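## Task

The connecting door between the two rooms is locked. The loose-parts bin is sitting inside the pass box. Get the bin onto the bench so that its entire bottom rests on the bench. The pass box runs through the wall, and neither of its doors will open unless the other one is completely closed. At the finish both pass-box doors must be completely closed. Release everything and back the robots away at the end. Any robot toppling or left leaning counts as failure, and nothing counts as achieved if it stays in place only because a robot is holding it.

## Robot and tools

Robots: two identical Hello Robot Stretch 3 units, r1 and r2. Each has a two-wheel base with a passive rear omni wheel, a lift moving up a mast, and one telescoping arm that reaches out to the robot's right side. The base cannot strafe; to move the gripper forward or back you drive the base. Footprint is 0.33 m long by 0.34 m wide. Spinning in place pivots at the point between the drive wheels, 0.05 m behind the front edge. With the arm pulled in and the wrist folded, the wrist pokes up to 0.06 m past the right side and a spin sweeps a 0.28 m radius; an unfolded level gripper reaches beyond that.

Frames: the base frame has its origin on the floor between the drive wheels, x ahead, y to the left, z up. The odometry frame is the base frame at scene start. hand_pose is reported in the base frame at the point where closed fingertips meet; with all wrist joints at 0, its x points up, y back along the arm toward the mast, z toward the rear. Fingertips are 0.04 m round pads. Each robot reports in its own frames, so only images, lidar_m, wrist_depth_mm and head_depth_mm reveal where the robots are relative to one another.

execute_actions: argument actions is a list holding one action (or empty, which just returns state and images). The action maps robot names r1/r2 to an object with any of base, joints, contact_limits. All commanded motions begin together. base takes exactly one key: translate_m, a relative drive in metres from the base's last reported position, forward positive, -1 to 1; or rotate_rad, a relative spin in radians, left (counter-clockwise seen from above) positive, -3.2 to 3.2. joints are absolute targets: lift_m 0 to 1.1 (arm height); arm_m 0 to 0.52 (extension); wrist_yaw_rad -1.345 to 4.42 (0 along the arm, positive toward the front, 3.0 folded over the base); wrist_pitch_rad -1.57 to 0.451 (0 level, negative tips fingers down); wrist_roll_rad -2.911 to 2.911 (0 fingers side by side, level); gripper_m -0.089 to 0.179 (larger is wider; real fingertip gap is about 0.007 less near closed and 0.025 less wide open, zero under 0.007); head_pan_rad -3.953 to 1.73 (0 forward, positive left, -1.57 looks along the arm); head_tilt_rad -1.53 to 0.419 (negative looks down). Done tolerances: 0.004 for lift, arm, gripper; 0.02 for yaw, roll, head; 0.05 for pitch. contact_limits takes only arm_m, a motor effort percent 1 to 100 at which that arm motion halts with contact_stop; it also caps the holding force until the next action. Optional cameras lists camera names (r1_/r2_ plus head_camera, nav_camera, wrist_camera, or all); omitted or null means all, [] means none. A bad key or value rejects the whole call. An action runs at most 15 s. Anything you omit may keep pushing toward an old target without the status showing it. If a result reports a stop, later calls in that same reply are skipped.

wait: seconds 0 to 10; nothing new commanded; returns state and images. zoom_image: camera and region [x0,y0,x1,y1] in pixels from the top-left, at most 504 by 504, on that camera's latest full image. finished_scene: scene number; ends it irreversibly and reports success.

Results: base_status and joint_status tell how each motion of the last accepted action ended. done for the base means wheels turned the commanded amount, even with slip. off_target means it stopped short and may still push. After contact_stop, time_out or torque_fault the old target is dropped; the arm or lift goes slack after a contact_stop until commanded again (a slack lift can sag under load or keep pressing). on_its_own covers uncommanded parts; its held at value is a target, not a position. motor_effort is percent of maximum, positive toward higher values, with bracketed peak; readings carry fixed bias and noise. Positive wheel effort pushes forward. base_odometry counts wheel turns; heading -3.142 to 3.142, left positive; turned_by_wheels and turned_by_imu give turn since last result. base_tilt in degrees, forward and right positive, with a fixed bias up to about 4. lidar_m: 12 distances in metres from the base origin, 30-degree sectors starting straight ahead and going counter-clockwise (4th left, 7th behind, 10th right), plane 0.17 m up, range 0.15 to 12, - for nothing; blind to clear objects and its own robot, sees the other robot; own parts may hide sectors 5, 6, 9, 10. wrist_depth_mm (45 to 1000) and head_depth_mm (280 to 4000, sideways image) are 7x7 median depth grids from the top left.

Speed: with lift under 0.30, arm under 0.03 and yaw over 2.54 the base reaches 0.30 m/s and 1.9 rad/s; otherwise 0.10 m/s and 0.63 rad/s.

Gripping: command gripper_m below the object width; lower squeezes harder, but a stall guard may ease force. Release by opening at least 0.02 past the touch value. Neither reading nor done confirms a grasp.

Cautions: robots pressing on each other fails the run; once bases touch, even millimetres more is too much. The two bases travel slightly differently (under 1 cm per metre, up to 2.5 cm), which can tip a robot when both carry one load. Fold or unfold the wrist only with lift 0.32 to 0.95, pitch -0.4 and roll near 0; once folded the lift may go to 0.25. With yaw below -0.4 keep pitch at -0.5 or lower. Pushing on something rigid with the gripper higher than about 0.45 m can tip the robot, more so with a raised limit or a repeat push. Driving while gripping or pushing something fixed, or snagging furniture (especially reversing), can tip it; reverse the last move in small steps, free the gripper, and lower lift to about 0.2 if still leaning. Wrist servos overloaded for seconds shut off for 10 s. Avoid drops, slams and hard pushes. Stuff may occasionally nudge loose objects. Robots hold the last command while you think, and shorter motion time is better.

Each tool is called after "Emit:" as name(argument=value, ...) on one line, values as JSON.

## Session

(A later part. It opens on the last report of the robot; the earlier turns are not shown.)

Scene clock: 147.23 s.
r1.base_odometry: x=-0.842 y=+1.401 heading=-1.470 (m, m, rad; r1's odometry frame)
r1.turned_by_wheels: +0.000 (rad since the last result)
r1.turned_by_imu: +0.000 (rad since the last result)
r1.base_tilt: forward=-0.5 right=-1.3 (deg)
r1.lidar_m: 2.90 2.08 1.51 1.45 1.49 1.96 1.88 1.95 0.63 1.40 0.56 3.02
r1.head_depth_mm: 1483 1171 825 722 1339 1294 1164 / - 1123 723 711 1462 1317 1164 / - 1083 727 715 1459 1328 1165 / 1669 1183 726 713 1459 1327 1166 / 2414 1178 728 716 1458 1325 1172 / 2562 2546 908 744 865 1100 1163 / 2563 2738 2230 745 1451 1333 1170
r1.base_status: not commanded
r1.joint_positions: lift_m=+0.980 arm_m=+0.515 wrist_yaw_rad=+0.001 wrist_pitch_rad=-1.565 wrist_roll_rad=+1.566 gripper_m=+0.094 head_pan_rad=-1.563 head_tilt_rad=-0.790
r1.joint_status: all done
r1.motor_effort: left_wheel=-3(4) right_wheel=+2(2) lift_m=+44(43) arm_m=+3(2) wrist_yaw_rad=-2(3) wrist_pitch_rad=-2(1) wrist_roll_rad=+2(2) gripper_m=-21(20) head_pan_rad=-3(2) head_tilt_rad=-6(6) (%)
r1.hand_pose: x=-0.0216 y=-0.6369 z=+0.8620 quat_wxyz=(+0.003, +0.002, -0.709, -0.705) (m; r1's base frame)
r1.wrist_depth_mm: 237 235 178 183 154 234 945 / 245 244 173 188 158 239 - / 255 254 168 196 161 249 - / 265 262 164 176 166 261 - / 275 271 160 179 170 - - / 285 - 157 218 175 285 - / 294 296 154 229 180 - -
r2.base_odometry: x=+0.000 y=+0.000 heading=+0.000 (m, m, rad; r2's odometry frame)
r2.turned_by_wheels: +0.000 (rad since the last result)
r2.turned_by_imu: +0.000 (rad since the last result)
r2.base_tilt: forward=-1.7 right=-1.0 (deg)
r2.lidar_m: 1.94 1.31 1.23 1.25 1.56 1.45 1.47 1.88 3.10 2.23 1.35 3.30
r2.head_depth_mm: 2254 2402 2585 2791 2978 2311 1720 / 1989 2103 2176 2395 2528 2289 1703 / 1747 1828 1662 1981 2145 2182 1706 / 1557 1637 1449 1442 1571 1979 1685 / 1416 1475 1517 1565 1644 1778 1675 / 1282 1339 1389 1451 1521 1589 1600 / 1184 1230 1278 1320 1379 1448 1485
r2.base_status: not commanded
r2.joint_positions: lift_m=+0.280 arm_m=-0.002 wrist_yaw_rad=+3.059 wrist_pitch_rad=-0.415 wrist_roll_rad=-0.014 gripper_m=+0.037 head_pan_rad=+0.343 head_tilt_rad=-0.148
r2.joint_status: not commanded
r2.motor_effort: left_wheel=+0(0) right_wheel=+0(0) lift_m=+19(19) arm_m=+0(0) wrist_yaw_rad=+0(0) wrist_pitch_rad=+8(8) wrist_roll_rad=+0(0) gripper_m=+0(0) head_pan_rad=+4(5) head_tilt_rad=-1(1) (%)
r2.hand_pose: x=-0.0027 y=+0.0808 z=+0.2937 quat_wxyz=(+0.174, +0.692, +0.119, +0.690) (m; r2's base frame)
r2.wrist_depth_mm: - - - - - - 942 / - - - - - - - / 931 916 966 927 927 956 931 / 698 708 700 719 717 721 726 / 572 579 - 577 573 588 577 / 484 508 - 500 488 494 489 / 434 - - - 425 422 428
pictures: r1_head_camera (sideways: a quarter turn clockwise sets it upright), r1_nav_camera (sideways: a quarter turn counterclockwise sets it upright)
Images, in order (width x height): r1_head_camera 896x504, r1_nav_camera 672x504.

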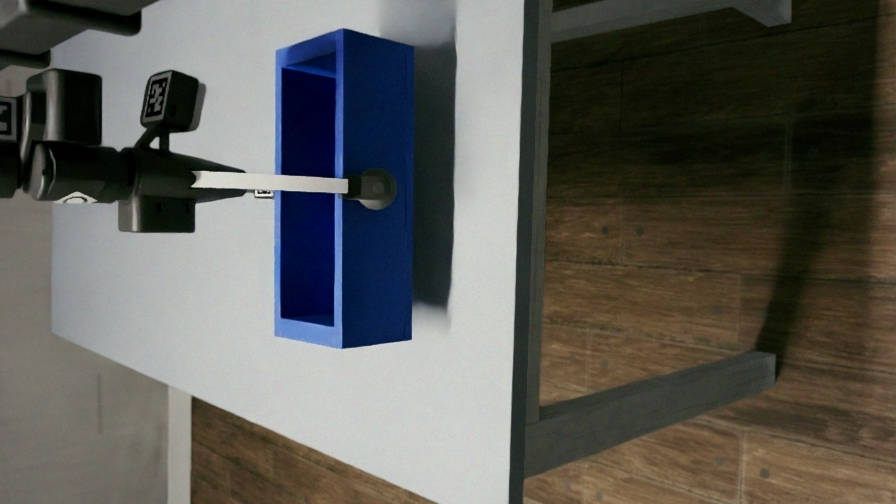

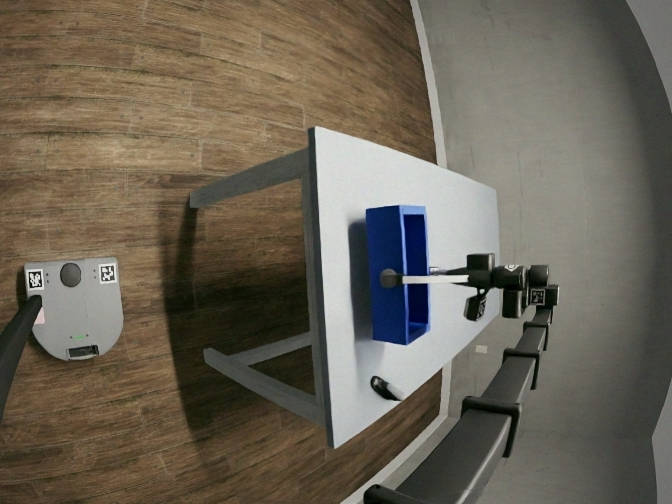

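Emit:
execute_actions(actions=[{"r1":{"joints":{"lift_m":0.933}}}], cameras=[])

Emit:
execute_actions(actions=[{"r1":{"joints":{"gripper_m":0.179}}}], cameras=[])

Emit:
execute_actions(actions=[{"r1":{"joints":{"lift_m":1.03}}}], cameras=["r1_head_camera"])

Emit:
execute_actions(actions=[{"r1":{"joints":{"arm_m":0.02,"head_pan_rad":1.0,"head_tilt_rad":-0.3}}}], cameras=["r1_head_camera","r1_nav_camera"])

Scene clock: 153.33 s.
r1.base_odometry: x=-0.842 y=+1.401 heading=-1.470 (m, m, rad; r1's odometry frame)
r1.turned_by_wheels: +0.000 (rad since the last result)
r1.turned_by_imu: +0.000 (rad since the last result)
r1.base_tilt: forward=-0.6 right=-1.2 (deg)
r1.lidar_m: 2.90 2.08 1.51 1.45 1.49 1.96 1.89 1.94 0.63 1.40 0.56 3.03
r1.head_depth_mm: - 1169 893 719 1344 1294 1162 / - 1176 790 710 1453 1325 1163 / 2411 - 793 709 1458 1321 1164 / 1685 1182 793 713 1474 1323 1162 / 2426 1180 882 717 1474 1329 1163 / 2513 2511 916 744 866 1097 1170 / 2517 2744 2239 745 1445 1323 1171
r1.base_status: not commanded
r1.joint_positions: lift_m=+0.933 arm_m=+0.515 wrist_yaw_rad=+0.001 wrist_pitch_rad=-1.566 wrist_roll_rad=+1.566 gripper_m=+0.094 head_pan_rad=-1.563 head_tilt_rad=-0.790
r1.joint_status: all done
r1.motor_effort: left_wheel=-4(5) right_wheel=+2(2) lift_m=+28(41) arm_m=+2(3) wrist_yaw_rad=-2(2) wrist_pitch_rad=-1(2) wrist_roll_rad=+2(2) gripper_m=-20(20) head_pan_rad=-3(3) head_tilt_rad=-5(6) (%)
r1.hand_pose: x=-0.0216 y=-0.6367 z=+0.8155 quat_wxyz=(+0.003, +0.002, -0.709, -0.706) (m; r1's base frame)
r1.wrist_depth_mm: 195 193 178 182 155 191 194 / 203 202 172 189 157 199 199 / 211 207 168 195 162 207 - / 216 217 164 176 166 214 991 / 226 223 159 181 170 218 - / 235 - 157 219 175 232 - / 242 243 154 227 180 241 -
r2.base_odometry: x=+0.000 y=+0.000 heading=+0.000 (m, m, rad; r2's odometry frame)
r2.turned_by_wheels: +0.000 (rad since the last result)
r2.turned_by_imu: +0.000 (rad since the last result)
r2.base_tilt: forward=-1.7 right=-1.0 (deg)
r2.lidar_m: 1.94 1.32 1.23 1.25 1.55 1.45 1.47 1.89 3.08 2.22 1.35 3.30
r2.head_depth_mm: 2275 2397 2589 2802 2969 2311 1723 / 1975 2094 2174 2391 2535 2279 1701 / 1748 1836 1658 1988 2164 2173 1705 / 1559 1635 1449 1446 1579 1982 1683 / 1419 1475 1514 1558 1649 1787 1665 / 1290 1345 1395 1454 1517 1603 1602 / 1186 1227 1276 1328 1377 1437 1498
r2.base_status: not commanded
r2.joint_positions: lift_m=+0.280 arm_m=-0.002 wrist_yaw_rad=+3.059 wrist_pitch_rad=-0.415 wrist_roll_rad=-0.014 gripper_m=+0.037 head_pan_rad=+0.343 head_tilt_rad=-0.148
r2.joint_status: not commanded
r2.motor_effort: left_wheel=+0(0) right_wheel=+1(0) lift_m=+19(19) arm_m=+1(0) wrist_yaw_rad=+0(0) wrist_pitch_rad=+8(9) wrist_roll_rad=+0(0) gripper_m=+0(0) head_pan_rad=+4(4) head_tilt_rad=-1(1) (%)
r2.hand_pose: x=-0.0027 y=+0.0808 z=+0.2937 quat_wxyz=(+0.174, +0.692, +0.119, +0.690) (m; r2's base frame)
r2.wrist_depth_mm: - - - - - - 927 / - - - - - - - / 899 938 927 945 895 952 937 / 720 710 725 713 730 737 726 / 588 587 - 576 583 574 574 / 489 500 - 512 495 485 492 / 432 - - - 425 425 422
pictures: none
No camera images: the call's "cameras" was empty. Leave "cameras" out to get every camera's image.

Scene clock: 154.67 s.
r1.base_odometry: x=-0.842 y=+1.401 heading=-1.470 (m, m, rad; r1's odometry frame)
r1.turned_by_wheels: +0.000 (rad since the last result)
r1.turned_by_imu: +0.000 (rad since the last result)
r1.base_tilt: forward=-0.5 right=-1.3 (deg)
r1.lidar_m: 2.89 2.08 1.51 1.45 1.50 1.96 1.88 1.94 0.63 1.40 0.56 3.03
r1.head_depth_mm: - 1170 895 721 1340 1293 1166 / - 1179 791 710 1463 1327 1163 / 2381 - 790 710 1461 1326 1164 / 1680 1182 794 712 1460 1325 1165 / 2451 1181 883 714 1469 1328 1170 / 2550 2513 916 742 869 1099 1162 / 2552 2762 2208 745 1437 1328 1163
r1.base_status: not commanded
r1.joint_positions: lift_m=+0.933 arm_m=+0.515 wrist_yaw_rad=+0.001 wrist_pitch_rad=-1.564 wrist_roll_rad=+1.566 gripper_m=+0.179 head_pan_rad=-1.563 head_tilt_rad=-0.790
r1.joint_status: all done
r1.motor_effort: left_wheel=-4(4) right_wheel=+2(2) lift_m=+30(30) arm_m=+2(3) wrist_yaw_rad=-2(2) wrist_pitch_rad=-2(2) wrist_roll_rad=+2(2) gripper_m=+0(90) head_pan_rad=-3(3) head_tilt_rad=-6(6) (%)
r1.hand_pose: x=-0.0216 y=-0.6370 z=+0.8155 quat_wxyz=(+0.002, +0.002, -0.709, -0.705) (m; r1's base frame)
r1.wrist_depth_mm: 195 193 175 184 155 191 194 / 202 202 172 189 158 199 199 / 209 207 167 196 162 206 - / 217 216 164 176 166 212 973 / 224 224 160 182 170 218 - / - 235 157 220 175 229 - / 245 242 174 229 180 240 -
r2.base_odometry: x=+0.000 y=+0.000 heading=+0.000 (m, m, rad; r2's odometry frame)
r2.turned_by_wheels: +0.000 (rad since the last result)
r2.turned_by_imu: +0.000 (rad since the last result)
r2.base_tilt: forward=-1.6 right=-0.8 (deg)
r2.lidar_m: 1.94 1.32 1.23 1.25 1.55 1.45 1.48 1.88 3.10 2.22 1.35 3.30
r2.head_depth_mm: 2275 2381 2574 2817 2986 2303 1713 / 1980 2093 2168 2395 2531 2290 1712 / 1744 1850 1645 1982 2152 2197 1695 / 1552 1634 1442 1439 1580 1971 1675 / 1411 1476 1512 1559 1646 1781 1670 / 1285 1339 1401 1451 1517 1586 1599 / 1188 1226 1276 1324 1383 1433 1489
r2.base_status: not commanded
r2.joint_positions: lift_m=+0.280 arm_m=-0.002 wrist_yaw_rad=+3.059 wrist_pitch_rad=-0.415 wrist_roll_rad=-0.014 gripper_m=+0.037 head_pan_rad=+0.343 head_tilt_rad=-0.148
r2.joint_status: not commanded
r2.motor_effort: left_wheel=+1(0) right_wheel=+1(0) lift_m=+19(19) arm_m=+0(0) wrist_yaw_rad=+0(0) wrist_pitch_rad=+8(8) wrist_roll_rad=+0(0) gripper_m=+1(1) head_pan_rad=+4(3) head_tilt_rad=-1(1) (%)
r2.hand_pose: x=-0.0027 y=+0.0808 z=+0.2937 quat_wxyz=(+0.174, +0.692, +0.119, +0.690) (m; r2's base frame)
r2.wrist_depth_mm: - - - - - - 940 / - - - - - - - / 937 935 913 925 949 927 916 / 732 716 719 720 725 708 731 / 584 585 - 571 589 572 571 / 487 506 - 505 497 488 490 / 431 - - - 420 421 424
pictures: none
No camera images: the call's "cameras" was empty. Leave "cameras" out to get every camera's image.

Scene clock: 156.37 s.
r1.base_odometry: x=-0.842 y=+1.401 heading=-1.470 (m, m, rad; r1's odometry frame)
r1.turned_by_wheels: +0.000 (rad since the last result)
r1.turned_by_imu: +0.000 (rad since the last result)
r1.base_tilt: forward=-0.5 right=-1.3 (deg)
r1.lidar_m: 2.89 2.08 1.51 1.45 1.50 1.96 1.88 1.95 0.63 1.40 0.56 3.04
r1.head_depth_mm: 2379 1172 906 721 1342 1288 1163 / 2439 1175 791 708 1463 1312 1159 / - 1159 790 712 1469 1323 1165 / 1665 1180 796 712 1479 1313 1163 / 2424 1184 886 714 1472 1319 1168 / 2575 2534 916 742 868 1099 1163 / 2554 2719 2234 743 1434 1324 1169
r1.base_status: not commanded
r1.joint_positions: lift_m=+1.030 arm_m=+0.515 wrist_yaw_rad=+0.001 wrist_pitch_rad=-1.564 wrist_roll_rad=+1.566 gripper_m=+0.179 head_pan_rad=-1.563 head_tilt_rad=-0.790
r1.joint_status: all done
r1.motor_effort: left_wheel=-4(4) right_wheel=+1(2) lift_m=+38(41) arm_m=+2(2) wrist_yaw_rad=-2(2) wrist_pitch_rad=-2(2) wrist_roll_rad=+2(2) gripper_m=+0(1) head_pan_rad=-3(3) head_tilt_rad=-7(5) (%)
r1.hand_pose: x=-0.0216 y=-0.6370 z=+0.9122 quat_wxyz=(+0.002, +0.002, -0.709, -0.705) (m; r1's base frame)
r1.wrist_depth_mm: 286 284 246 255 281 626 979 / 296 296 288 286 288 291 - / 307 306 298 291 298 303 - / 316 316 311 299 311 - - / 329 330 325 314 321 - - / 342 341 339 325 333 - - / 357 357 354 286 345 - -
r2.base_odometry: x=+0.000 y=+0.000 heading=+0.000 (m, m, rad; r2's odometry frame)
r2.turned_by_wheels: +0.000 (rad since the last result)
r2.turned_by_imu: +0.000 (rad since the last result)
r2.base_tilt: forward=-1.6 right=-1.0 (deg)
r2.lidar_m: 1.95 1.32 1.22 1.25 1.56 1.45 1.47 1.88 3.06 2.23 1.35 3.30
r2.head_depth_mm: 2269 2405 2603 2777 3019 2302 1714 / 1982 2105 2192 2377 2554 2293 1694 / 1743 1837 1655 1981 2163 2180 1698 / 1561 1632 1442 1442 1570 1992 1687 / 1408 1473 1510 1563 1641 1786 1681 / 1292 1342 1401 1459 1516 1592 1604 / 1187 1228 1272 1326 1376 1434 1490
r2.base_status: not commanded
r2.joint_positions: lift_m=+0.280 arm_m=-0.002 wrist_yaw_rad=+3.059 wrist_pitch_rad=-0.415 wrist_roll_rad=-0.014 gripper_m=+0.037 head_pan_rad=+0.343 head_tilt_rad=-0.148
r2.joint_status: not commanded
r2.motor_effort: left_wheel=+0(0) right_wheel=+0(0) lift_m=+19(19) arm_m=+0(0) wrist_yaw_rad=+0(0) wrist_pitch_rad=+8(8) wrist_roll_rad=+0(0) gripper_m=+0(0) head_pan_rad=+4(5) head_tilt_rad=-1(1) (%)
r2.hand_pose: x=-0.0027 y=+0.0808 z=+0.2937 quat_wxyz=(+0.174, +0.692, +0.119, +0.690) (m; r2's base frame)
r2.wrist_depth_mm: - - - - - - 927 / - - - - - - - / 918 933 926 941 932 918 941 / 695 705 718 723 710 718 718 / 583 583 - 583 578 589 593 / 481 507 - 503 495 481 492 / 433 - - - 419 420 423
pictures: r1_head_camera (sideways: a quarter turn clockwise sets it upright)
Images, in order (width x height): r1_head_camera 896x504.

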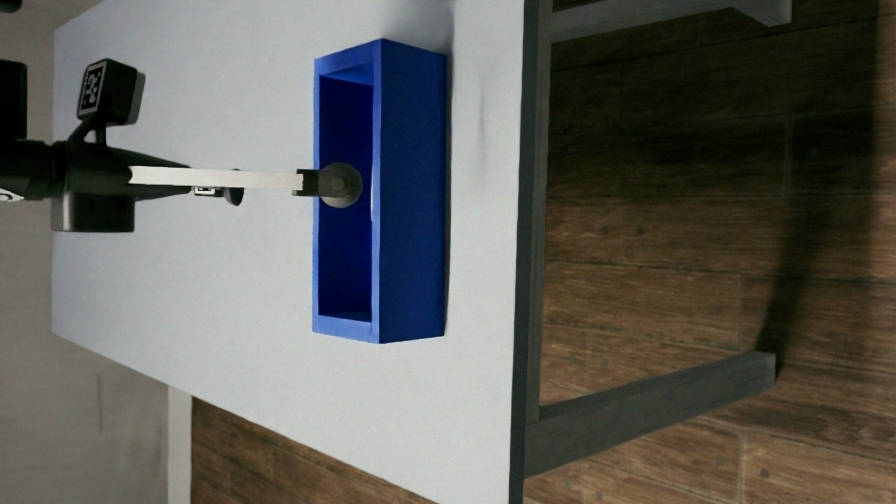

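Scene clock: 161.20 s.
r1.base_odometry: x=-0.842 y=+1.401 heading=-1.470 (m, m, rad; r1's odometry frame)
r1.turned_by_wheels: +0.000 (rad since the last result)
r1.turned_by_imu: +0.000 (rad since the last result)
r1.base_tilt: forward=-0.6 right=-1.3 (deg)
r1.lidar_m: 2.90 2.09 1.51 1.45 1.49 1.96 1.88 1.95 0.63 1.40 0.56 3.04
r1.head_depth_mm: 1734 1841 1962 2121 2243 2031 1597 / 1620 1737 836 1944 2075 1937 1577 / 1530 1611 864 901 953 1856 1591 / 1448 1506 948 1700 1083 1876 1582 / 1383 1431 1054 1601 1195 1784 1581 / 1300 1360 1148 1217 1553 1683 1572 / 1245 1294 1201 1364 1383 1581 1560
r1.base_status: not commanded
r1.joint_positions: lift_m=+1.030 arm_m=+0.020 wrist_yaw_rad=+0.001 wrist_pitch_rad=-1.564 wrist_roll_rad=+1.566 gripper_m=+0.179 head_pan_rad=+0.993 head_tilt_rad=-0.310
r1.joint_status: all done
r1.motor_effort: left_wheel=-4(4) right_wheel=+1(1) lift_m=+39(39) arm_m=-2(8) wrist_yaw_rad=-2(1) wrist_pitch_rad=-1(2) wrist_roll_rad=+2(2) gripper_m=+0(0) head_pan_rad=+3(38) head_tilt_rad=+5(40) (%)
r1.hand_pose: x=-0.0216 y=-0.1425 z=+0.9122 quat_wxyz=(+0.002, +0.002, -0.709, -0.705) (m; r1's base frame)
r1.wrist_depth_mm: - - 984 990 981 992 997 / - - - - - - - / - - - - - - - / - - - - - - - / - - - - - - - / 372 - - - - - - / 446 - - - - - -
r2.base_odometry: x=+0.000 y=+0.000 heading=+0.000 (m, m, rad; r2's odometry frame)
r2.turned_by_wheels: +0.000 (rad since the last result)
r2.turned_by_imu: +0.000 (rad since the last result)
r2.base_tilt: forward=-1.7 right=-0.9 (deg)
r2.lidar_m: 1.94 1.32 1.23 1.25 1.56 1.45 1.48 1.88 3.10 2.22 1.35 3.30
r2.head_depth_mm: 2269 2404 2566 2805 2961 2307 1718 / 1975 2098 2178 2384 2534 2289 1715 / 1738 1830 1651 1975 2144 2173 1696 / 1560 1638 1446 1436 1579 1995 1676 / 1408 1471 1504 1560 1648 1785 1676 / 1284 1340 1394 1457 1522 1590 1603 / 1186 1227 1272 1325 1373 1433 1487
r2.base_status: not commanded
r2.joint_positions: lift_m=+0.280 arm_m=-0.002 wrist_yaw_rad=+3.059 wrist_pitch_rad=-0.415 wrist_roll_rad=-0.014 gripper_m=+0.037 head_pan_rad=+0.343 head_tilt_rad=-0.148
r2.joint_status: not commanded
r2.motor_effort: left_wheel=+0(0) right_wheel=+0(1) lift_m=+19(19) arm_m=+1(0) wrist_yaw_rad=+0(0) wrist_pitch_rad=+8(8) wrist_roll_rad=+0(0) gripper_m=+1(0) head_pan_rad=+5(3) head_tilt_rad=-1(2) (%)
r2.hand_pose: x=-0.0027 y=+0.0808 z=+0.2937 quat_wxyz=(+0.174, +0.692, +0.119, +0.690) (m; r2's base frame)
r2.wrist_depth_mm: - - - - - - 936 / - - - - - - - / 938 920 918 932 934 932 958 / 709 722 716 715 703 709 712 / 587 573 - 583 577 580 582 / 485 507 - 501 490 488 486 / 428 - - - 425 416 421
pictures: r1_head_camera (sideways: a quarter turn clockwise sets it upright), r1_nav_camera (sideways: a quarter turn counterclockwise sets it upright)
Images, in order (width x height): r1_head_camera 896x504, r1_nav_camera 672x504.

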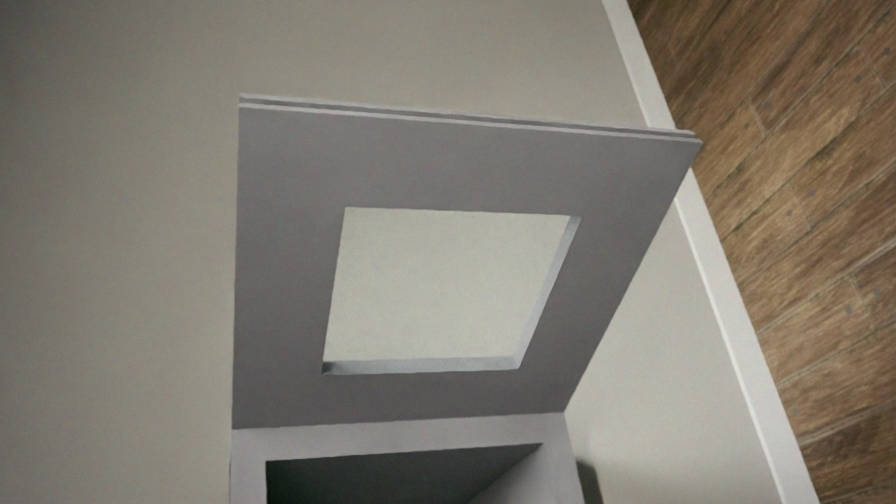

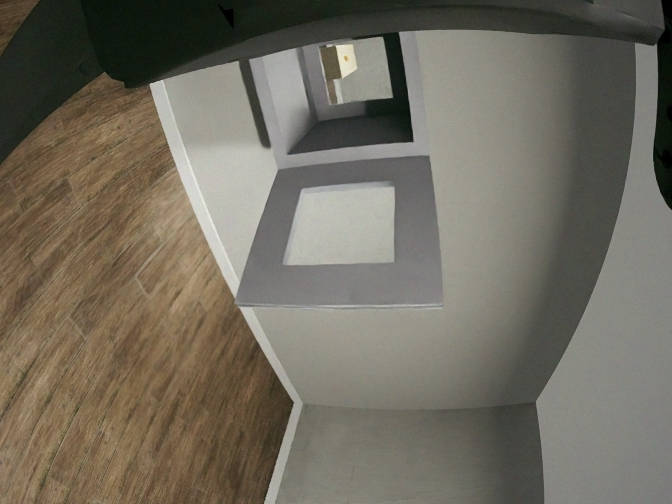

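Emit:
execute_actions(actions=[{"r1":{"base":{"rotate_rad":0.45},"joints":{"gripper_m":0.0,"wrist_roll_rad":0.0,"lift_m":0.9}}}], cameras=[])

Emit:
execute_actions(actions=[{"r1":{"base":{"translate_m":0.91},"joints":{"lift_m":0.65,"wrist_yaw_rad":0.9,"head_pan_rad":-1.1,"head_tilt_rad":-0.7}}}], cameras=[])

Emit:
execute_actions(actions=[{"r1":{"base":{"rotate_rad":2.67},"joints":{"wrist_pitch_rad":0.0}}}], cameras=["r1_head_camera","r1_nav_camera","r1_wrist_camera"])

Scene clock: 189.70 s.
r1.base_odometry: x=-0.842 y=+1.401 heading=-1.020 (m, m, rad; r1's odometry frame)
r1.turned_by_wheels: +0.450 (rad since the last result)
r1.turned_by_imu: +0.450 (rad since the last result)
r1.base_tilt: forward=-0.6 right=-1.2 (deg)
r1.lidar_m: 2.27 1.55 1.45 1.47 1.87 1.88 1.92 0.63 1.10 0.56 3.11 2.90
r1.head_depth_mm: 1278 1335 1097 1462 1159 1684 1587 / 1262 1329 1190 1241 1317 1656 1587 / 1255 1310 1671 1607 1548 1665 1590 / 1241 1296 - 1779 1538 1626 1564 / 1228 1287 - 1746 1521 1618 1585 / 1219 1274 1477 1459 1397 1600 1580 / 1209 1276 1328 1378 1483 1585 1555
r1.base_status: done
r1.joint_positions: lift_m=+0.900 arm_m=+0.020 wrist_yaw_rad=+0.001 wrist_pitch_rad=-1.564 wrist_roll_rad=+0.005 gripper_m=+0.000 head_pan_rad=+0.993 head_tilt_rad=-0.310
r1.joint_status: all done
r1.motor_effort: left_wheel=-4(9) right_wheel=+1(4) lift_m=+29(37) arm_m=-3(3) wrist_yaw_rad=-2(2) wrist_pitch_rad=-2(2) wrist_roll_rad=-2(2) gripper_m=-3(88) head_pan_rad=+3(4) head_tilt_rad=+5(6) (%)
r1.hand_pose: x=-0.0217 y=-0.1427 z=+0.7825 quat_wxyz=(+0.501, +0.497, -0.502, -0.500) (m; r1's base frame)
r1.wrist_depth_mm: 860 869 855 888 891 872 749 / 897 891 891 874 920 911 899 / 933 918 939 938 938 930 953 / 954 955 954 - 982 984 949 / 967 978 - - - 980 - / - - - - - - - / - - - - - - -
r2.base_odometry: x=+0.000 y=+0.000 heading=+0.000 (m, m, rad; r2's odometry frame)
r2.turned_by_wheels: +0.000 (rad since the last result)
r2.turned_by_imu: +0.002 (rad since the last result)
r2.base_tilt: forward=-1.7 right=-1.1 (deg)
r2.lidar_m: 1.94 1.32 1.23 1.25 1.56 1.45 1.47 1.88 3.10 2.23 1.35 3.30
r2.head_depth_mm: 2263 2415 2564 2803 2952 2324 1706 / 1983 2107 2191 2392 2518 2276 1712 / 1746 1843 1659 1985 2150 2184 1686 / 1565 1631 1436 1444 1574 1977 1677 / 1410 1475 1517 1554 1643 1777 1662 / 1290 1343 1403 1458 1527 1590 1596 / 1192 1230 1278 1325 1378 1442 1489
r2.base_status: not commanded
r2.joint_positions: lift_m=+0.280 arm_m=-0.002 wrist_yaw_rad=+3.059 wrist_pitch_rad=-0.415 wrist_roll_rad=-0.014 gripper_m=+0.037 head_pan_rad=+0.343 head_tilt_rad=-0.148
r2.joint_status: not commanded
r2.motor_effort: left_wheel=+1(0) right_wheel=+0(1) lift_m=+18(19) arm_m=+0(1) wrist_yaw_rad=+0(0) wrist_pitch_rad=+8(8) wrist_roll_rad=+0(0) gripper_m=+0(0) head_pan_rad=+5(5) head_tilt_rad=-2(1) (%)
r2.hand_pose: x=-0.0027 y=+0.0808 z=+0.2937 quat_wxyz=(+0.174, +0.692, +0.119, +0.690) (m; r2's base frame)
r2.wrist_depth_mm: - - - - - - 918 / - - - - - - - / 892 938 930 938 921 926 911 / 701 715 724 709 731 716 706 / 587 587 - 586 581 578 581 / 483 503 - 499 492 494 494 / 429 - - - 419 423 428
pictures: none
No camera images: the call's "cameras" was empty. Leave "cameras" out to get every camera's image.

Scene clock: 200.20 s.
r1.base_odometry: x=-0.366 y=+0.626 heading=-1.020 (m, m, rad; r1's odometry frame)
r1.turned_by_wheels: +0.000 (rad since the last result)
r1.turned_by_imu: +0.005 (rad since the last result)
r1.base_tilt: forward=-0.6 right=-1.2 (deg)
r1.lidar_m: 1.65 1.14 1.06 1.08 1.39 2.70 1.49 1.05 2.40 3.25 2.21 2.08
r1.head_depth_mm: 2685 3047 2616 2006 1654 1395 1214 / 2463 2780 2595 2014 1658 1394 1214 / 2305 2570 2603 2030 1651 1391 1206 / 2155 2403 2534 2041 1651 1393 1207 / 2011 2233 2414 2017 1659 1406 1213 / 1890 2108 2315 2013 1659 1393 1217 / 1820 1985 2171 2030 1657 1386 1215
r1.base_status: done
r1.joint_positions: lift_m=+0.650 arm_m=+0.020 wrist_yaw_rad=+0.896 wrist_pitch_rad=-1.564 wrist_roll_rad=+0.005 gripper_m=+0.000 head_pan_rad=-1.093 head_tilt_rad=-0.692
r1.joint_status: all done
r1.motor_effort: left_wheel=-4(6) right_wheel=+1(4) lift_m=+29(30) arm_m=-2(3) wrist_yaw_rad=+4(4) wrist_pitch_rad=-2(2) wrist_roll_rad=-2(2) gripper_m=-3(2) head_pan_rad=-3(37) head_tilt_rad=-5(37) (%)
r1.hand_pose: x=-0.0391 y=-0.1514 z=+0.5325 quat_wxyz=(+0.668, +0.666, -0.237, -0.234) (m; r1's base frame)
r1.wrist_depth_mm: 621 631 634 647 648 652 647 / 644 658 654 652 663 652 671 / 665 680 685 687 686 688 698 / 699 698 695 - 713 714 710 / 728 716 - - 725 735 745 / 748 738 - - 755 745 754 / 759 765 788 776 789 793 804
r2.base_odometry: x=+0.000 y=+0.000 heading=+0.000 (m, m, rad; r2's odometry frame)
r2.turned_by_wheels: +0.000 (rad since the last result)
r2.turned_by_imu: +0.001 (rad since the last result)
r2.base_tilt: forward=-1.7 right=-1.0 (deg)
r2.lidar_m: 1.95 1.32 1.23 1.25 1.55 1.45 1.47 1.88 3.08 2.23 1.35 3.28
r2.head_depth_mm: 2259 2403 2588 2793 2944 2312 1706 / 1959 2106 2152 2377 2536 2297 1710 / 1757 1855 1655 1982 2133 2179 1692 / 1561 1635 1442 1446 1568 1998 1688 / 1410 1481 1521 1560 1649 1784 1669 / 1292 1343 1396 1447 1522 1584 1594 / 1182 1229 1273 1326 1375 1444 1490
r2.base_status: not commanded
r2.joint_positions: lift_m=+0.280 arm_m=-0.002 wrist_yaw_rad=+3.059 wrist_pitch_rad=-0.415 wrist_roll_rad=-0.014 gripper_m=+0.037 head_pan_rad=+0.343 head_tilt_rad=-0.148
r2.joint_status: not commanded
r2.motor_effort: left_wheel=+0(0) right_wheel=+1(0) lift_m=+19(19) arm_m=+1(0) wrist_yaw_rad=+0(0) wrist_pitch_rad=+9(8) wrist_roll_rad=+0(0) gripper_m=+0(1) head_pan_rad=+5(3) head_tilt_rad=-1(2) (%)
r2.hand_pose: x=-0.0027 y=+0.0808 z=+0.2937 quat_wxyz=(+0.174, +0.692, +0.119, +0.690) (m; r2's base frame)
r2.wrist_depth_mm: - - - - - - 920 / - - - - - - - / 945 905 924 898 943 941 968 / 720 729 725 709 716 723 722 / 589 579 - 580 585 582 575 / 488 497 - 504 486 491 491 / 432 - - - 420 426 425
pictures: none
No camera images: the call's "cameras" was empty. Leave "cameras" out to get every camera's image.

Scene clock: 205.40 s.
r1.base_odometry: x=-0.366 y=+0.626 heading=+1.650 (m, m, rad; r1's odometry frame)
r1.turned_by_wheels: +2.670 (rad since the last result)
r1.turned_by_imu: +2.688 (rad since the last result)
r1.base_tilt: forward=-0.5 right=-1.3 (deg)
r1.lidar_m: 2.71 1.49 1.05 2.39 3.08 2.18 2.07 1.59 1.12 1.06 1.10 1.45
r1.head_depth_mm: 893 980 1083 1217 1378 1400 1214 / 931 1025 1138 1287 1485 1393 1235 / 886 1010 1147 1372 1559 1407 1261 / 476 887 862 531 647 1374 1208 / 323 342 368 415 472 571 1208 / - 299 349 1657 1616 1407 1212 / 1150 1261 1552 1844 1651 1411 1210
r1.base_status: done
r1.joint_positions: lift_m=+0.650 arm_m=+0.020 wrist_yaw_rad=+0.898 wrist_pitch_rad=-0.026 wrist_roll_rad=+0.005 gripper_m=+0.000 head_pan_rad=-1.093 head_tilt_rad=-0.692
r1.joint_status: all done
r1.motor_effort: left_wheel=-3(10) right_wheel=+2(4) lift_m=+29(30) arm_m=-2(2) wrist_yaw_rad=+3(4) wrist_pitch_rad=+7(7) wrist_roll_rad=-2(2) gripper_m=-3(2) head_pan_rad=-3(3) head_tilt_rad=-5(5) (%)
r1.hand_pose: x=+0.1784 y=-0.3245 z=+0.7582 quat_wxyz=(+0.640, +0.316, -0.634, +0.298) (m; r1's base frame)
r1.wrist_depth_mm: - 147 161 234 688 729 616 / - 152 164 241 720 756 622 / - - 169 251 485 764 638 / - - 172 262 588 789 652 / - - 175 - 977 808 664 / - - 171 - 990 826 686 / - - - - - 852 687
r2.base_odometry: x=+0.000 y=+0.000 heading=+0.000 (m, m, rad; r2's odometry frame)
r2.turned_by_wheels: +0.000 (rad since the last result)
r2.turned_by_imu: +0.000 (rad since the last result)
r2.base_tilt: forward=-1.6 right=-1.0 (deg)
r2.lidar_m: 1.95 1.31 1.23 1.25 1.55 1.45 1.47 1.88 3.09 2.23 1.35 3.30
r2.head_depth_mm: 2257 2412 2559 2805 2966 2282 1722 / 1971 2089 2171 2347 2548 2299 1710 / 1738 1840 1652 1982 2148 2185 1689 / 1561 1635 1442 1443 1574 1981 1678 / 1413 1474 1509 1563 1644 1777 1675 / 1291 1345 1398 1455 1528 1593 1604 / 1189 1232 1271 1330 1381 1448 1490
r2.base_status: not commanded
r2.joint_positions: lift_m=+0.280 arm_m=-0.002 wrist_yaw_rad=+3.059 wrist_pitch_rad=-0.415 wrist_roll_rad=-0.014 gripper_m=+0.037 head_pan_rad=+0.343 head_tilt_rad=-0.148
r2.joint_status: not commanded
r2.motor_effort: left_wheel=+0(0) right_wheel=+0(0) lift_m=+18(19) arm_m=+1(1) wrist_yaw_rad=+0(0) wrist_pitch_rad=+8(8) wrist_roll_rad=+0(0) gripper_m=+0(0) head_pan_rad=+4(4) head_tilt_rad=-1(1) (%)
r2.hand_pose: x=-0.0027 y=+0.0808 z=+0.2937 quat_wxyz=(+0.174, +0.692, +0.119, +0.690) (m; r2's base frame)
r2.wrist_depth_mm: - - - - - - 974 / - - - - - - - / 908 906 940 907 922 912 951 / 703 728 712 727 723 726 724 / 580 576 - 589 586 584 591 / 481 500 - 509 487 483 485 / 427 - - - 418 423 421
pictures: r1_head_camera (sideways: a quarter turn clockwise sets it upright), r1_nav_camera (sideways: a quarter turn counterclockwise sets it upright), r1_wrist_camera
Images, in order (width x height): r1_head_camera 896x504, r1_nav_camera 672x504, r1_wrist_camera 644x364.

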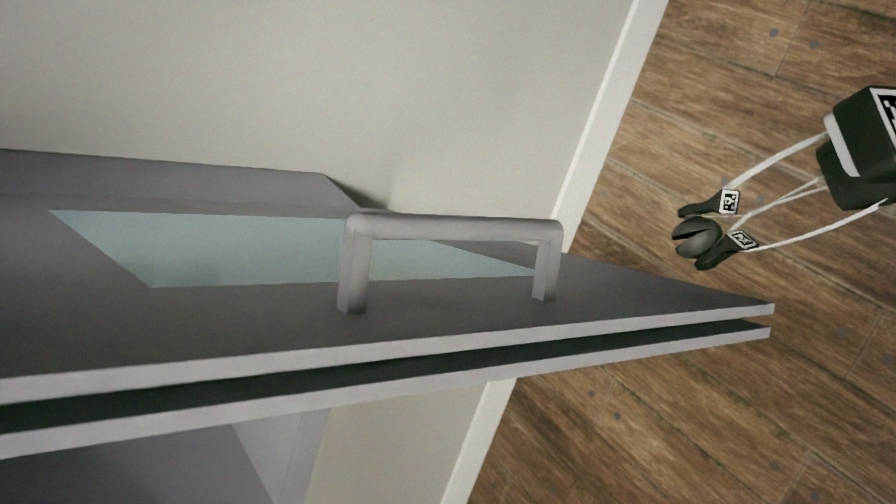

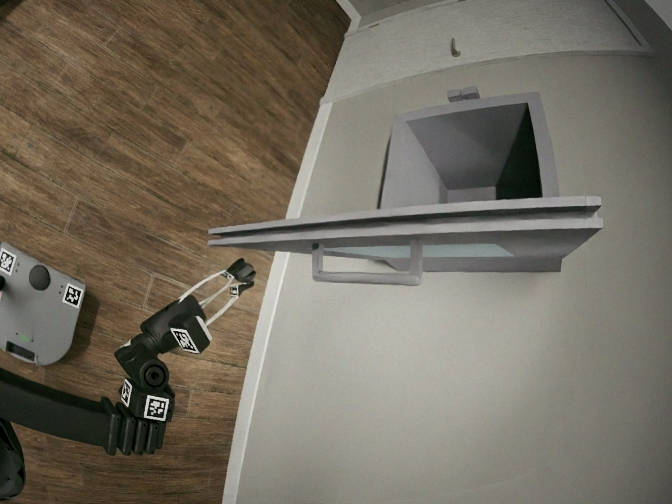

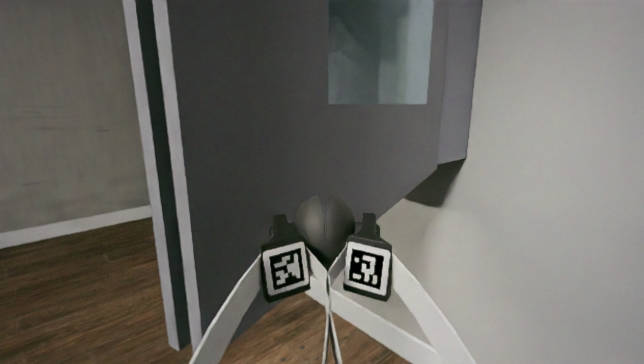

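Emit:
execute_actions(actions=[{"r1":{"base":{"translate_m":0.3},"joints":{"lift_m":0.69,"arm_m":0.12,"wrist_yaw_rad":1.1}}}], cameras=["r1_head_camera","r1_nav_camera"])

Scene clock: 213.97 s.
r1.base_odometry: x=-0.389 y=+0.925 heading=+1.650 (m, m, rad; r1's odometry frame)
r1.turned_by_wheels: +0.000 (rad since the last result)
r1.turned_by_imu: +0.001 (rad since the last result)
r1.base_tilt: forward=-0.5 right=-1.2 (deg)
r1.lidar_m: 2.41 2.47 0.96 0.95 3.37 2.50 2.37 1.56 1.10 1.05 1.08 1.43
r1.head_depth_mm: 505 668 734 865 1361 1430 - / 447 1376 1103 775 1459 1488 1165 / 404 1408 1105 1297 729 1386 1212 / 366 1327 1107 1462 627 1374 1213 / 336 371 412 447 513 634 1216 / 310 340 374 420 474 561 1202 / 291 313 344 393 1567 1396 1209
r1.base_status: done
r1.joint_positions: lift_m=+0.690 arm_m=+0.120 wrist_yaw_rad=+1.098 wrist_pitch_rad=-0.026 wrist_roll_rad=+0.003 gripper_m=+0.000 head_pan_rad=-1.093 head_tilt_rad=-0.693
r1.joint_status: all done
r1.motor_effort: left_wheel=-2(9) right_wheel=+1(13) lift_m=+38(41) arm_m=+3(3) wrist_yaw_rad=+2(31) wrist_pitch_rad=+7(12) wrist_roll_rad=-1(2) gripper_m=-2(4) head_pan_rad=-3(3) head_tilt_rad=-5(5) (%)
r1.hand_pose: x=+0.2061 y=-0.3811 z=+0.7979 quat_wxyz=(+0.607, +0.378, -0.599, +0.361) (m; r1's base frame)
r1.wrist_depth_mm: 146 152 162 - 776 938 - / 150 157 166 - 805 958 - / 154 162 173 - 845 996 867 / 159 167 178 192 209 223 242 / 165 174 184 - 214 232 253 / 169 181 189 208 226 243 267 / 177 186 202 215 234 726 626
r2.base_odometry: x=+0.000 y=+0.000 heading=+0.000 (m, m, rad; r2's odometry frame)
r2.turned_by_wheels: +0.000 (rad since the last result)
r2.turned_by_imu: +0.001 (rad since the last result)
r2.base_tilt: forward=-1.6 right=-0.8 (deg)
r2.lidar_m: 1.95 1.32 1.23 1.25 1.56 1.45 1.47 1.88 3.09 2.23 1.35 3.30
r2.head_depth_mm: 2270 2412 2580 2810 3010 2317 1703 / 1983 2108 2163 2406 2531 2306 1690 / 1741 1838 1647 2002 2164 2178 1697 / 1558 1638 1445 1438 1572 1984 1679 / 1407 1478 1506 1556 1640 1779 1676 / 1285 1336 1399 1462 1526 1592 1606 / 1180 1228 1268 1332 1380 1440 1477
r2.base_status: not commanded
r2.joint_positions: lift_m=+0.280 arm_m=-0.002 wrist_yaw_rad=+3.059 wrist_pitch_rad=-0.415 wrist_roll_rad=-0.014 gripper_m=+0.037 head_pan_rad=+0.343 head_tilt_rad=-0.148
r2.joint_status: not commanded
r2.motor_effort: left_wheel=+1(1) right_wheel=+0(0) lift_m=+19(19) arm_m=+1(1) wrist_yaw_rad=+0(0) wrist_pitch_rad=+8(8) wrist_roll_rad=+0(0) gripper_m=+0(0) head_pan_rad=+5(3) head_tilt_rad=-1(0) (%)
r2.hand_pose: x=-0.0027 y=+0.0808 z=+0.2937 quat_wxyz=(+0.174, +0.692, +0.119, +0.690) (m; r2's base frame)
r2.wrist_depth_mm: - - - - - - 921 / - - - - - - - / 949 900 943 924 938 919 935 / 725 707 736 705 712 713 707 / 567 588 - 590 581 590 579 / 489 499 - 505 487 487 491 / 440 - - - 426 422 424
pictures: r1_head_camera (sideways: a quarter turn clockwise sets it upright), r1_nav_camera (sideways: a quarter turn counterclockwise sets it upright)
Images, in order (width x height): r1_head_camera 896x504, r1_nav_camera 672x504.

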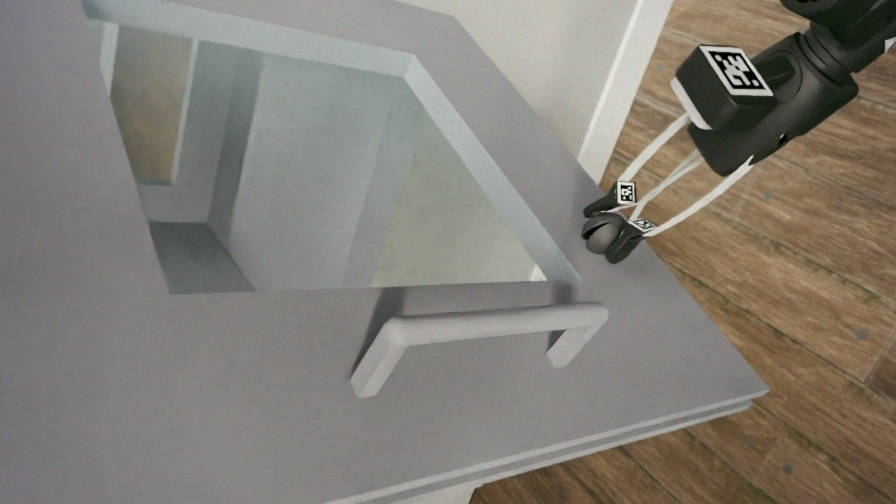

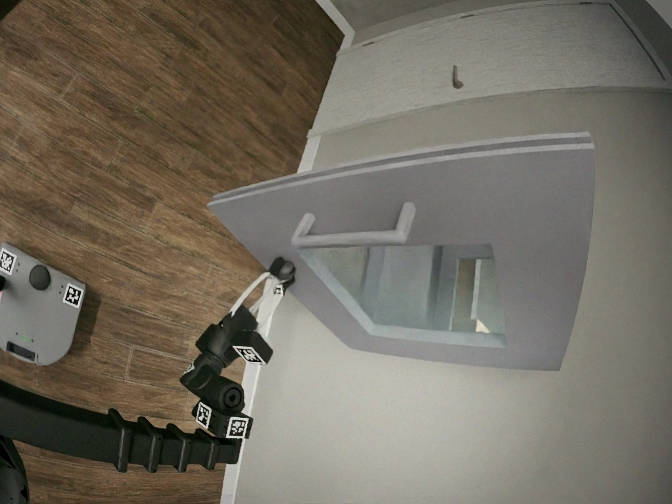

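Emit:
execute_actions(actions=[{"r1":{"base":{"translate_m":0.32},"joints":{"arm_m":0.25,"wrist_yaw_rad":0.8,"head_pan_rad":-1.3}}}], cameras=["r1_head_camera","r1_nav_camera"])

Scene clock: 223.23 s.
r1.base_odometry: x=-0.414 y=+1.244 heading=+1.649 (m, m, rad; r1's odometry frame)
r1.turned_by_wheels: +0.000 (rad since the last result)
r1.turned_by_imu: -0.006 (rad since the last result)
r1.base_tilt: forward=-0.6 right=-1.1 (deg)
r1.lidar_m: 2.09 2.14 1.09 0.92 3.42 2.83 2.69 1.55 1.09 1.04 1.06 1.36
r1.head_depth_mm: 533 2747 1099 808 1308 1331 1209 / 523 2779 1104 791 - 1362 1214 / 512 1341 1093 775 1504 1398 1207 / 502 1189 1102 773 1531 1399 1211 / 494 549 617 704 1557 1403 1215 / 483 533 588 692 1576 1402 1209 / 478 558 1255 1483 1631 1391 1208
r1.base_status: done
r1.joint_positions: lift_m=+0.690 arm_m=+0.250 wrist_yaw_rad=+0.797 wrist_pitch_rad=-0.025 wrist_roll_rad=+0.003 gripper_m=+0.000 head_pan_rad=-1.293 head_tilt_rad=-0.694
r1.joint_status: all done
r1.motor_effort: left_wheel=-2(12) right_wheel=+1(13) lift_m=+38(38) arm_m=+3(2) wrist_yaw_rad=+4(13) wrist_pitch_rad=+7(8) wrist_roll_rad=-1(1) gripper_m=-2(3) head_pan_rad=-3(20) head_tilt_rad=-5(5) (%)
r1.hand_pose: x=+0.1614 y=-0.5733 z=+0.7980 quat_wxyz=(+0.654, +0.283, -0.649, +0.266) (m; r1's base frame)
r1.wrist_depth_mm: 204 189 186 467 634 - - / 216 198 191 492 649 - - / - 206 200 511 712 834 731 / - 217 202 191 179 167 162 / - 227 209 - 179 168 158 / - 237 222 203 185 174 164 / - - 227 211 195 180 169
r2.base_odometry: x=+0.000 y=+0.000 heading=+0.000 (m, m, rad; r2's odometry frame)
r2.turned_by_wheels: +0.000 (rad since the last result)
r2.turned_by_imu: +0.001 (rad since the last result)
r2.base_tilt: forward=-1.7 right=-1.0 (deg)
r2.lidar_m: 1.94 1.31 1.23 1.25 1.55 1.45 1.47 1.88 3.08 2.22 1.35 3.29
r2.head_depth_mm: 2273 2392 2593 2828 2979 2310 1717 / 1974 2097 2160 2375 2548 2308 1705 / 1744 1826 1657 1990 2160 2176 1700 / 1550 1631 1447 1440 1572 1995 1679 / 1412 1477 1511 1555 1644 1782 1681 / 1290 1342 1394 1462 1524 1598 1594 / 1185 1230 1287 1325 1377 1443 1484
r2.base_status: not commanded
r2.joint_positions: lift_m=+0.280 arm_m=-0.002 wrist_yaw_rad=+3.059 wrist_pitch_rad=-0.415 wrist_roll_rad=-0.014 gripper_m=+0.037 head_pan_rad=+0.343 head_tilt_rad=-0.148
r2.joint_status: not commanded
r2.motor_effort: left_wheel=+0(0) right_wheel=+0(1) lift_m=+18(19) arm_m=+0(1) wrist_yaw_rad=+0(0) wrist_pitch_rad=+8(8) wrist_roll_rad=+0(0) gripper_m=+0(1) head_pan_rad=+5(4) head_tilt_rad=-1(1) (%)
r2.hand_pose: x=-0.0027 y=+0.0808 z=+0.2937 quat_wxyz=(+0.174, +0.692, +0.119, +0.690) (m; r2's base frame)
r2.wrist_depth_mm: - - - - - - 950 / - - - - - - - / 901 895 924 932 948 949 949 / 695 702 701 722 721 686 708 / 576 577 - 582 584 591 582 / 486 497 - 503 486 491 493 / 430 - - - 424 424 428
pictures: r1_head_camera (sideways: a quarter turn clockwise sets it upright), r1_nav_camera (sideways: a quarter turn counterclockwise sets it upright)
Images, in order (width x height): r1_head_camera 896x504, r1_nav_camera 672x504.

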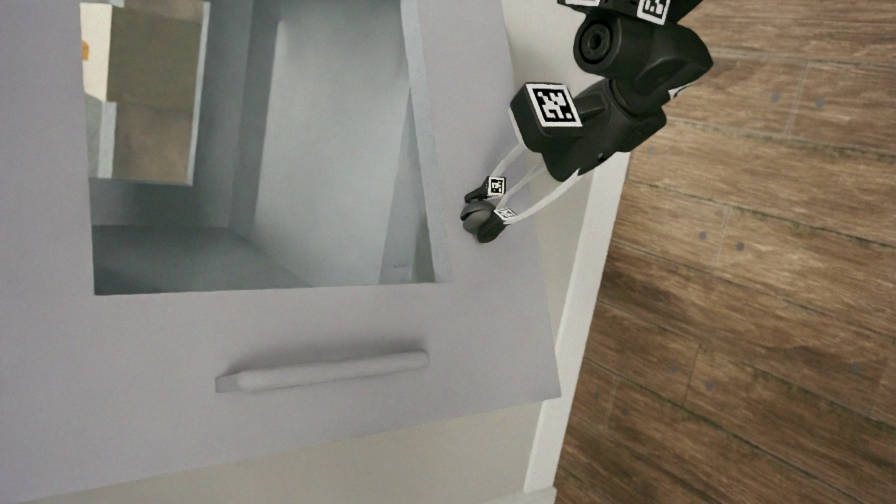

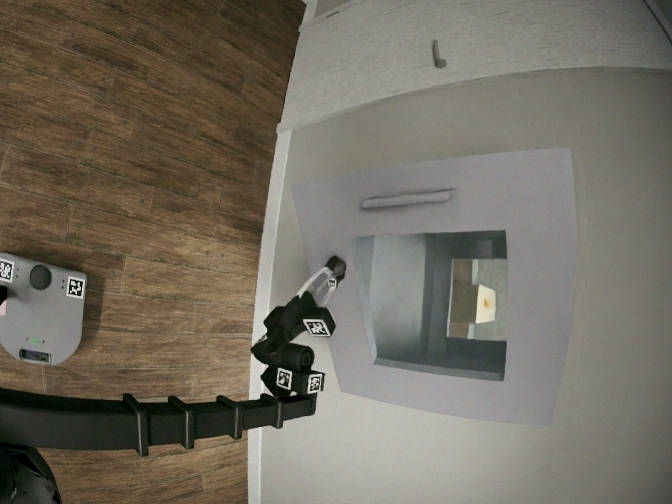

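Emit:
execute_actions(actions=[{"r1":{"base":{"translate_m":0.3},"joints":{"arm_m":0.28,"wrist_yaw_rad":0.0,"head_pan_rad":-1.57}}}], cameras=["r1_head_camera"])

Emit:
execute_actions(actions=[{"r1":{"joints":{"arm_m":0.355},"contact_limits":{"arm_m":14}}}], cameras=["r1_head_camera","r1_wrist_camera"])

Scene clock: 235.20 s.
r1.base_odometry: x=-0.438 y=+1.543 heading=+1.649 (m, m, rad; r1's odometry frame)
r1.turned_by_wheels: +0.000 (rad since the last result)
r1.turned_by_imu: +0.000 (rad since the last result)
r1.base_tilt: forward=-0.6 right=-1.2 (deg)
r1.lidar_m: 1.79 1.84 0.99 0.98 3.40 3.15 2.99 1.53 1.07 1.02 1.05 1.36
r1.head_depth_mm: 1156 1318 1096 873 1418 - - / 586 3593 1102 852 - 1394 1208 / 580 1333 1058 806 - 1386 1212 / 569 625 705 815 1458 1377 1207 / 561 636 736 1190 1458 1405 1204 / 865 936 1090 1251 1456 1396 1213 / 863 960 1094 1249 1465 1394 1209
r1.base_status: done
r1.joint_positions: lift_m=+0.690 arm_m=+0.280 wrist_yaw_rad=-0.003 wrist_pitch_rad=-0.025 wrist_roll_rad=+0.003 gripper_m=+0.000 head_pan_rad=-1.563 head_tilt_rad=-0.694
r1.joint_status: all done
r1.motor_effort: left_wheel=-2(9) right_wheel=+1(4) lift_m=+38(38) arm_m=+3(6) wrist_yaw_rad=+4(43) wrist_pitch_rad=+7(7) wrist_roll_rad=-2(2) gripper_m=-2(3) head_pan_rad=-3(22) head_tilt_rad=-4(5) (%)
r1.hand_pose: x=-0.0223 y=-0.6803 z=+0.7980 quat_wxyz=(+0.706, +0.008, -0.708, -0.010) (m; r1's base frame)
r1.wrist_depth_mm: 137 144 153 - - 625 437 / 141 149 158 - - 632 437 / 146 153 164 854 842 642 435 / 151 157 169 187 198 215 233 / 155 163 174 - 205 223 244 / 161 169 179 198 215 234 256 / 168 176 193 203 220 252 624
r2.base_odometry: x=+0.000 y=+0.000 heading=+0.000 (m, m, rad; r2's odometry frame)
r2.turned_by_wheels: +0.000 (rad since the last result)
r2.turned_by_imu: +0.001 (rad since the last result)
r2.base_tilt: forward=-1.7 right=-0.9 (deg)
r2.lidar_m: 1.95 1.32 1.23 1.25 1.56 1.45 1.47 1.88 3.09 2.22 1.35 3.29
r2.head_depth_mm: 2261 2404 2577 2790 2989 2314 1707 / 1986 2089 2165 2395 2539 2299 1705 / 1735 1838 1656 1996 2144 2164 1692 / 1559 1633 1457 1436 1569 1988 1676 / 1417 1472 1516 1569 1648 1781 1672 / 1284 1342 1399 1461 1522 1591 1600 / 1183 1236 1274 1328 1383 1435 1492
r2.base_status: not commanded
r2.joint_positions: lift_m=+0.280 arm_m=-0.002 wrist_yaw_rad=+3.059 wrist_pitch_rad=-0.415 wrist_roll_rad=-0.014 gripper_m=+0.037 head_pan_rad=+0.343 head_tilt_rad=-0.148
r2.joint_status: not commanded
r2.motor_effort: left_wheel=+1(0) right_wheel=+0(1) lift_m=+18(19) arm_m=+0(1) wrist_yaw_rad=+0(0) wrist_pitch_rad=+8(8) wrist_roll_rad=+0(0) gripper_m=+0(0) head_pan_rad=+5(4) head_tilt_rad=-1(1) (%)
r2.hand_pose: x=-0.0027 y=+0.0808 z=+0.2937 quat_wxyz=(+0.174, +0.692, +0.119, +0.690) (m; r2's base frame)
r2.wrist_depth_mm: - - - - - - 899 / - - - - - - - / 935 915 929 912 931 942 963 / 723 714 720 702 705 703 724 / 584 576 - 588 577 573 575 / 486 504 - 510 486 493 494 / 434 - - - 421 418 422
pictures: r1_head_camera (sideways: a quarter turn clockwise sets it upright)
Images, in order (width x height): r1_head_camera 896x504.

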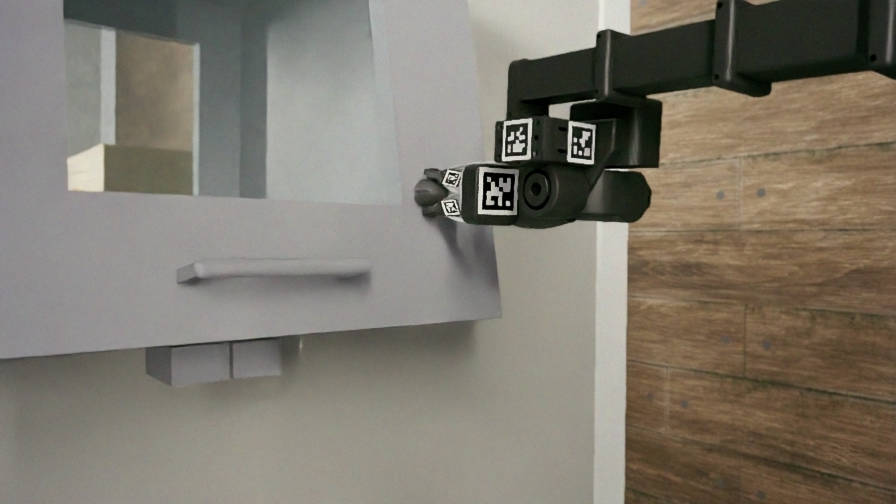

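Scene clock: 237.00 s.
r1.base_odometry: x=-0.438 y=+1.543 heading=+1.649 (m, m, rad; r1's odometry frame)
r1.turned_by_wheels: +0.000 (rad since the last result)
r1.turned_by_imu: +0.000 (rad since the last result)
r1.base_tilt: forward=-0.6 right=-1.2 (deg)
r1.lidar_m: 1.79 1.84 0.99 0.98 3.42 3.16 2.99 1.52 1.07 1.02 1.05 1.36
r1.head_depth_mm: 1166 1322 1100 927 1445 - - / - 3673 1108 888 1513 1390 1205 / 2740 2783 1095 - 1505 1403 1202 / 643 706 811 926 1459 1397 1204 / 644 726 837 1244 1455 1402 1210 / 868 933 1087 1251 1461 1405 1206 / 870 965 1092 1247 1465 1399 1209
r1.base_status: not commanded
r1.joint_positions: lift_m=+0.690 arm_m=+0.355 wrist_yaw_rad=+0.003 wrist_pitch_rad=-0.025 wrist_roll_rad=+0.003 gripper_m=+0.000 head_pan_rad=-1.563 head_tilt_rad=-0.694
r1.joint_status: all done
r1.motor_effort: left_wheel=-1(2) right_wheel=-1(1) lift_m=+38(38) arm_m=+5(10) wrist_yaw_rad=-4(7) wrist_pitch_rad=+7(7) wrist_roll_rad=-1(1) gripper_m=-3(3) head_pan_rad=-3(3) head_tilt_rad=-5(4) (%)
r1.contact_limits: arm_m 14 (drawing in: default 21, maximum 35; extending or still: default 29, maximum 48)
r1.hand_pose: x=-0.0207 y=-0.7551 z=+0.7980 quat_wxyz=(+0.706, +0.010, -0.708, -0.008) (m; r1's base frame)
r1.wrist_depth_mm: 152 155 157 - - 639 439 / 158 160 163 - - 622 444 / 163 166 169 771 769 637 443 / 168 172 176 182 187 189 194 / 174 178 182 - 192 196 201 / 182 186 189 197 201 205 210 / 192 193 198 202 208 214 219
r2.base_odometry: x=+0.000 y=+0.000 heading=+0.000 (m, m, rad; r2's odometry frame)
r2.turned_by_wheels: +0.000 (rad since the last result)
r2.turned_by_imu: +0.000 (rad since the last result)
r2.base_tilt: forward=-1.7 right=-0.9 (deg)
r2.lidar_m: 1.94 1.32 1.23 1.24 1.56 1.45 1.48 1.88 3.10 2.23 1.35 3.29
r2.head_depth_mm: 2273 2398 2606 2784 2992 2300 1715 / 1988 2093 2163 2398 2549 2279 1702 / 1744 1841 1651 1980 2155 2206 1691 / 1550 1630 1452 1444 1579 1987 1681 / 1421 1474 1510 1548 1641 1783 1676 / 1290 1342 1392 1454 1516 1587 1607 / 1189 1223 1274 1332 1381 1441 1490
r2.base_status: not commanded
r2.joint_positions: lift_m=+0.280 arm_m=-0.002 wrist_yaw_rad=+3.059 wrist_pitch_rad=-0.415 wrist_roll_rad=-0.014 gripper_m=+0.037 head_pan_rad=+0.343 head_tilt_rad=-0.148
r2.joint_status: not commanded
r2.motor_effort: left_wheel=+0(0) right_wheel=+0(1) lift_m=+19(19) arm_m=+1(0) wrist_yaw_rad=+0(0) wrist_pitch_rad=+8(8) wrist_roll_rad=+0(0) gripper_m=+0(0) head_pan_rad=+5(5) head_tilt_rad=-1(1) (%)
r2.hand_pose: x=-0.0027 y=+0.0808 z=+0.2937 quat_wxyz=(+0.174, +0.692, +0.119, +0.690) (m; r2's base frame)
r2.wrist_depth_mm: - - - - - - 963 / - - - - - - - / 912 938 947 927 946 948 916 / 712 709 716 730 706 736 731 / 574 590 - 588 567 578 580 / 496 508 - 495 487 483 490 / 432 - - - 423 418 422
pictures: r1_head_camera (sideways: a quarter turn clockwise sets it upright), r1_wrist_camera
Images, in order (width x height): r1_head_camera 896x504, r1_wrist_camera 644x364.

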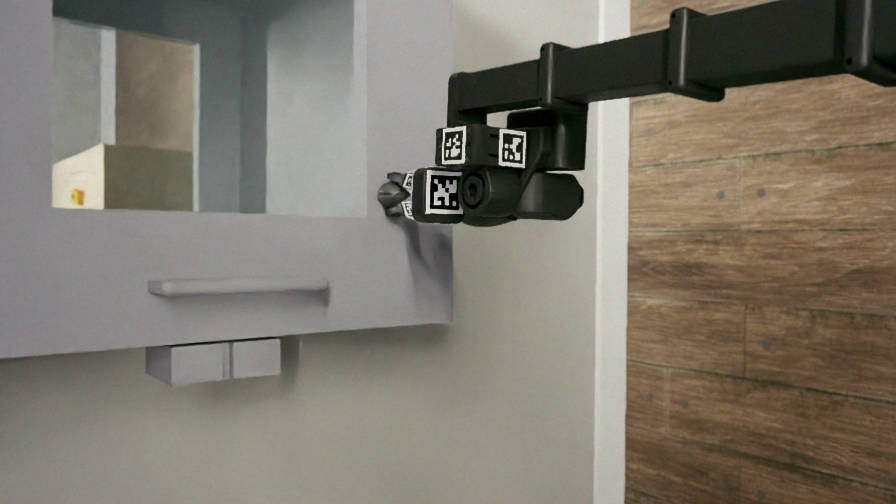

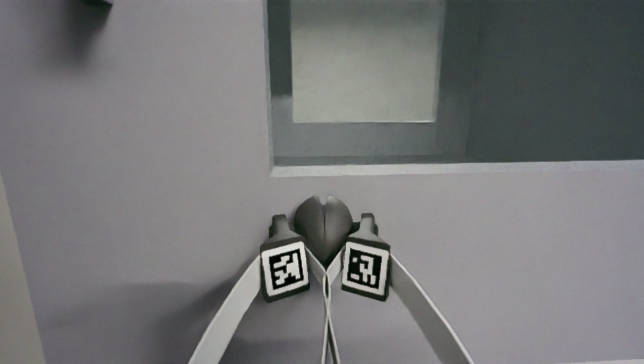

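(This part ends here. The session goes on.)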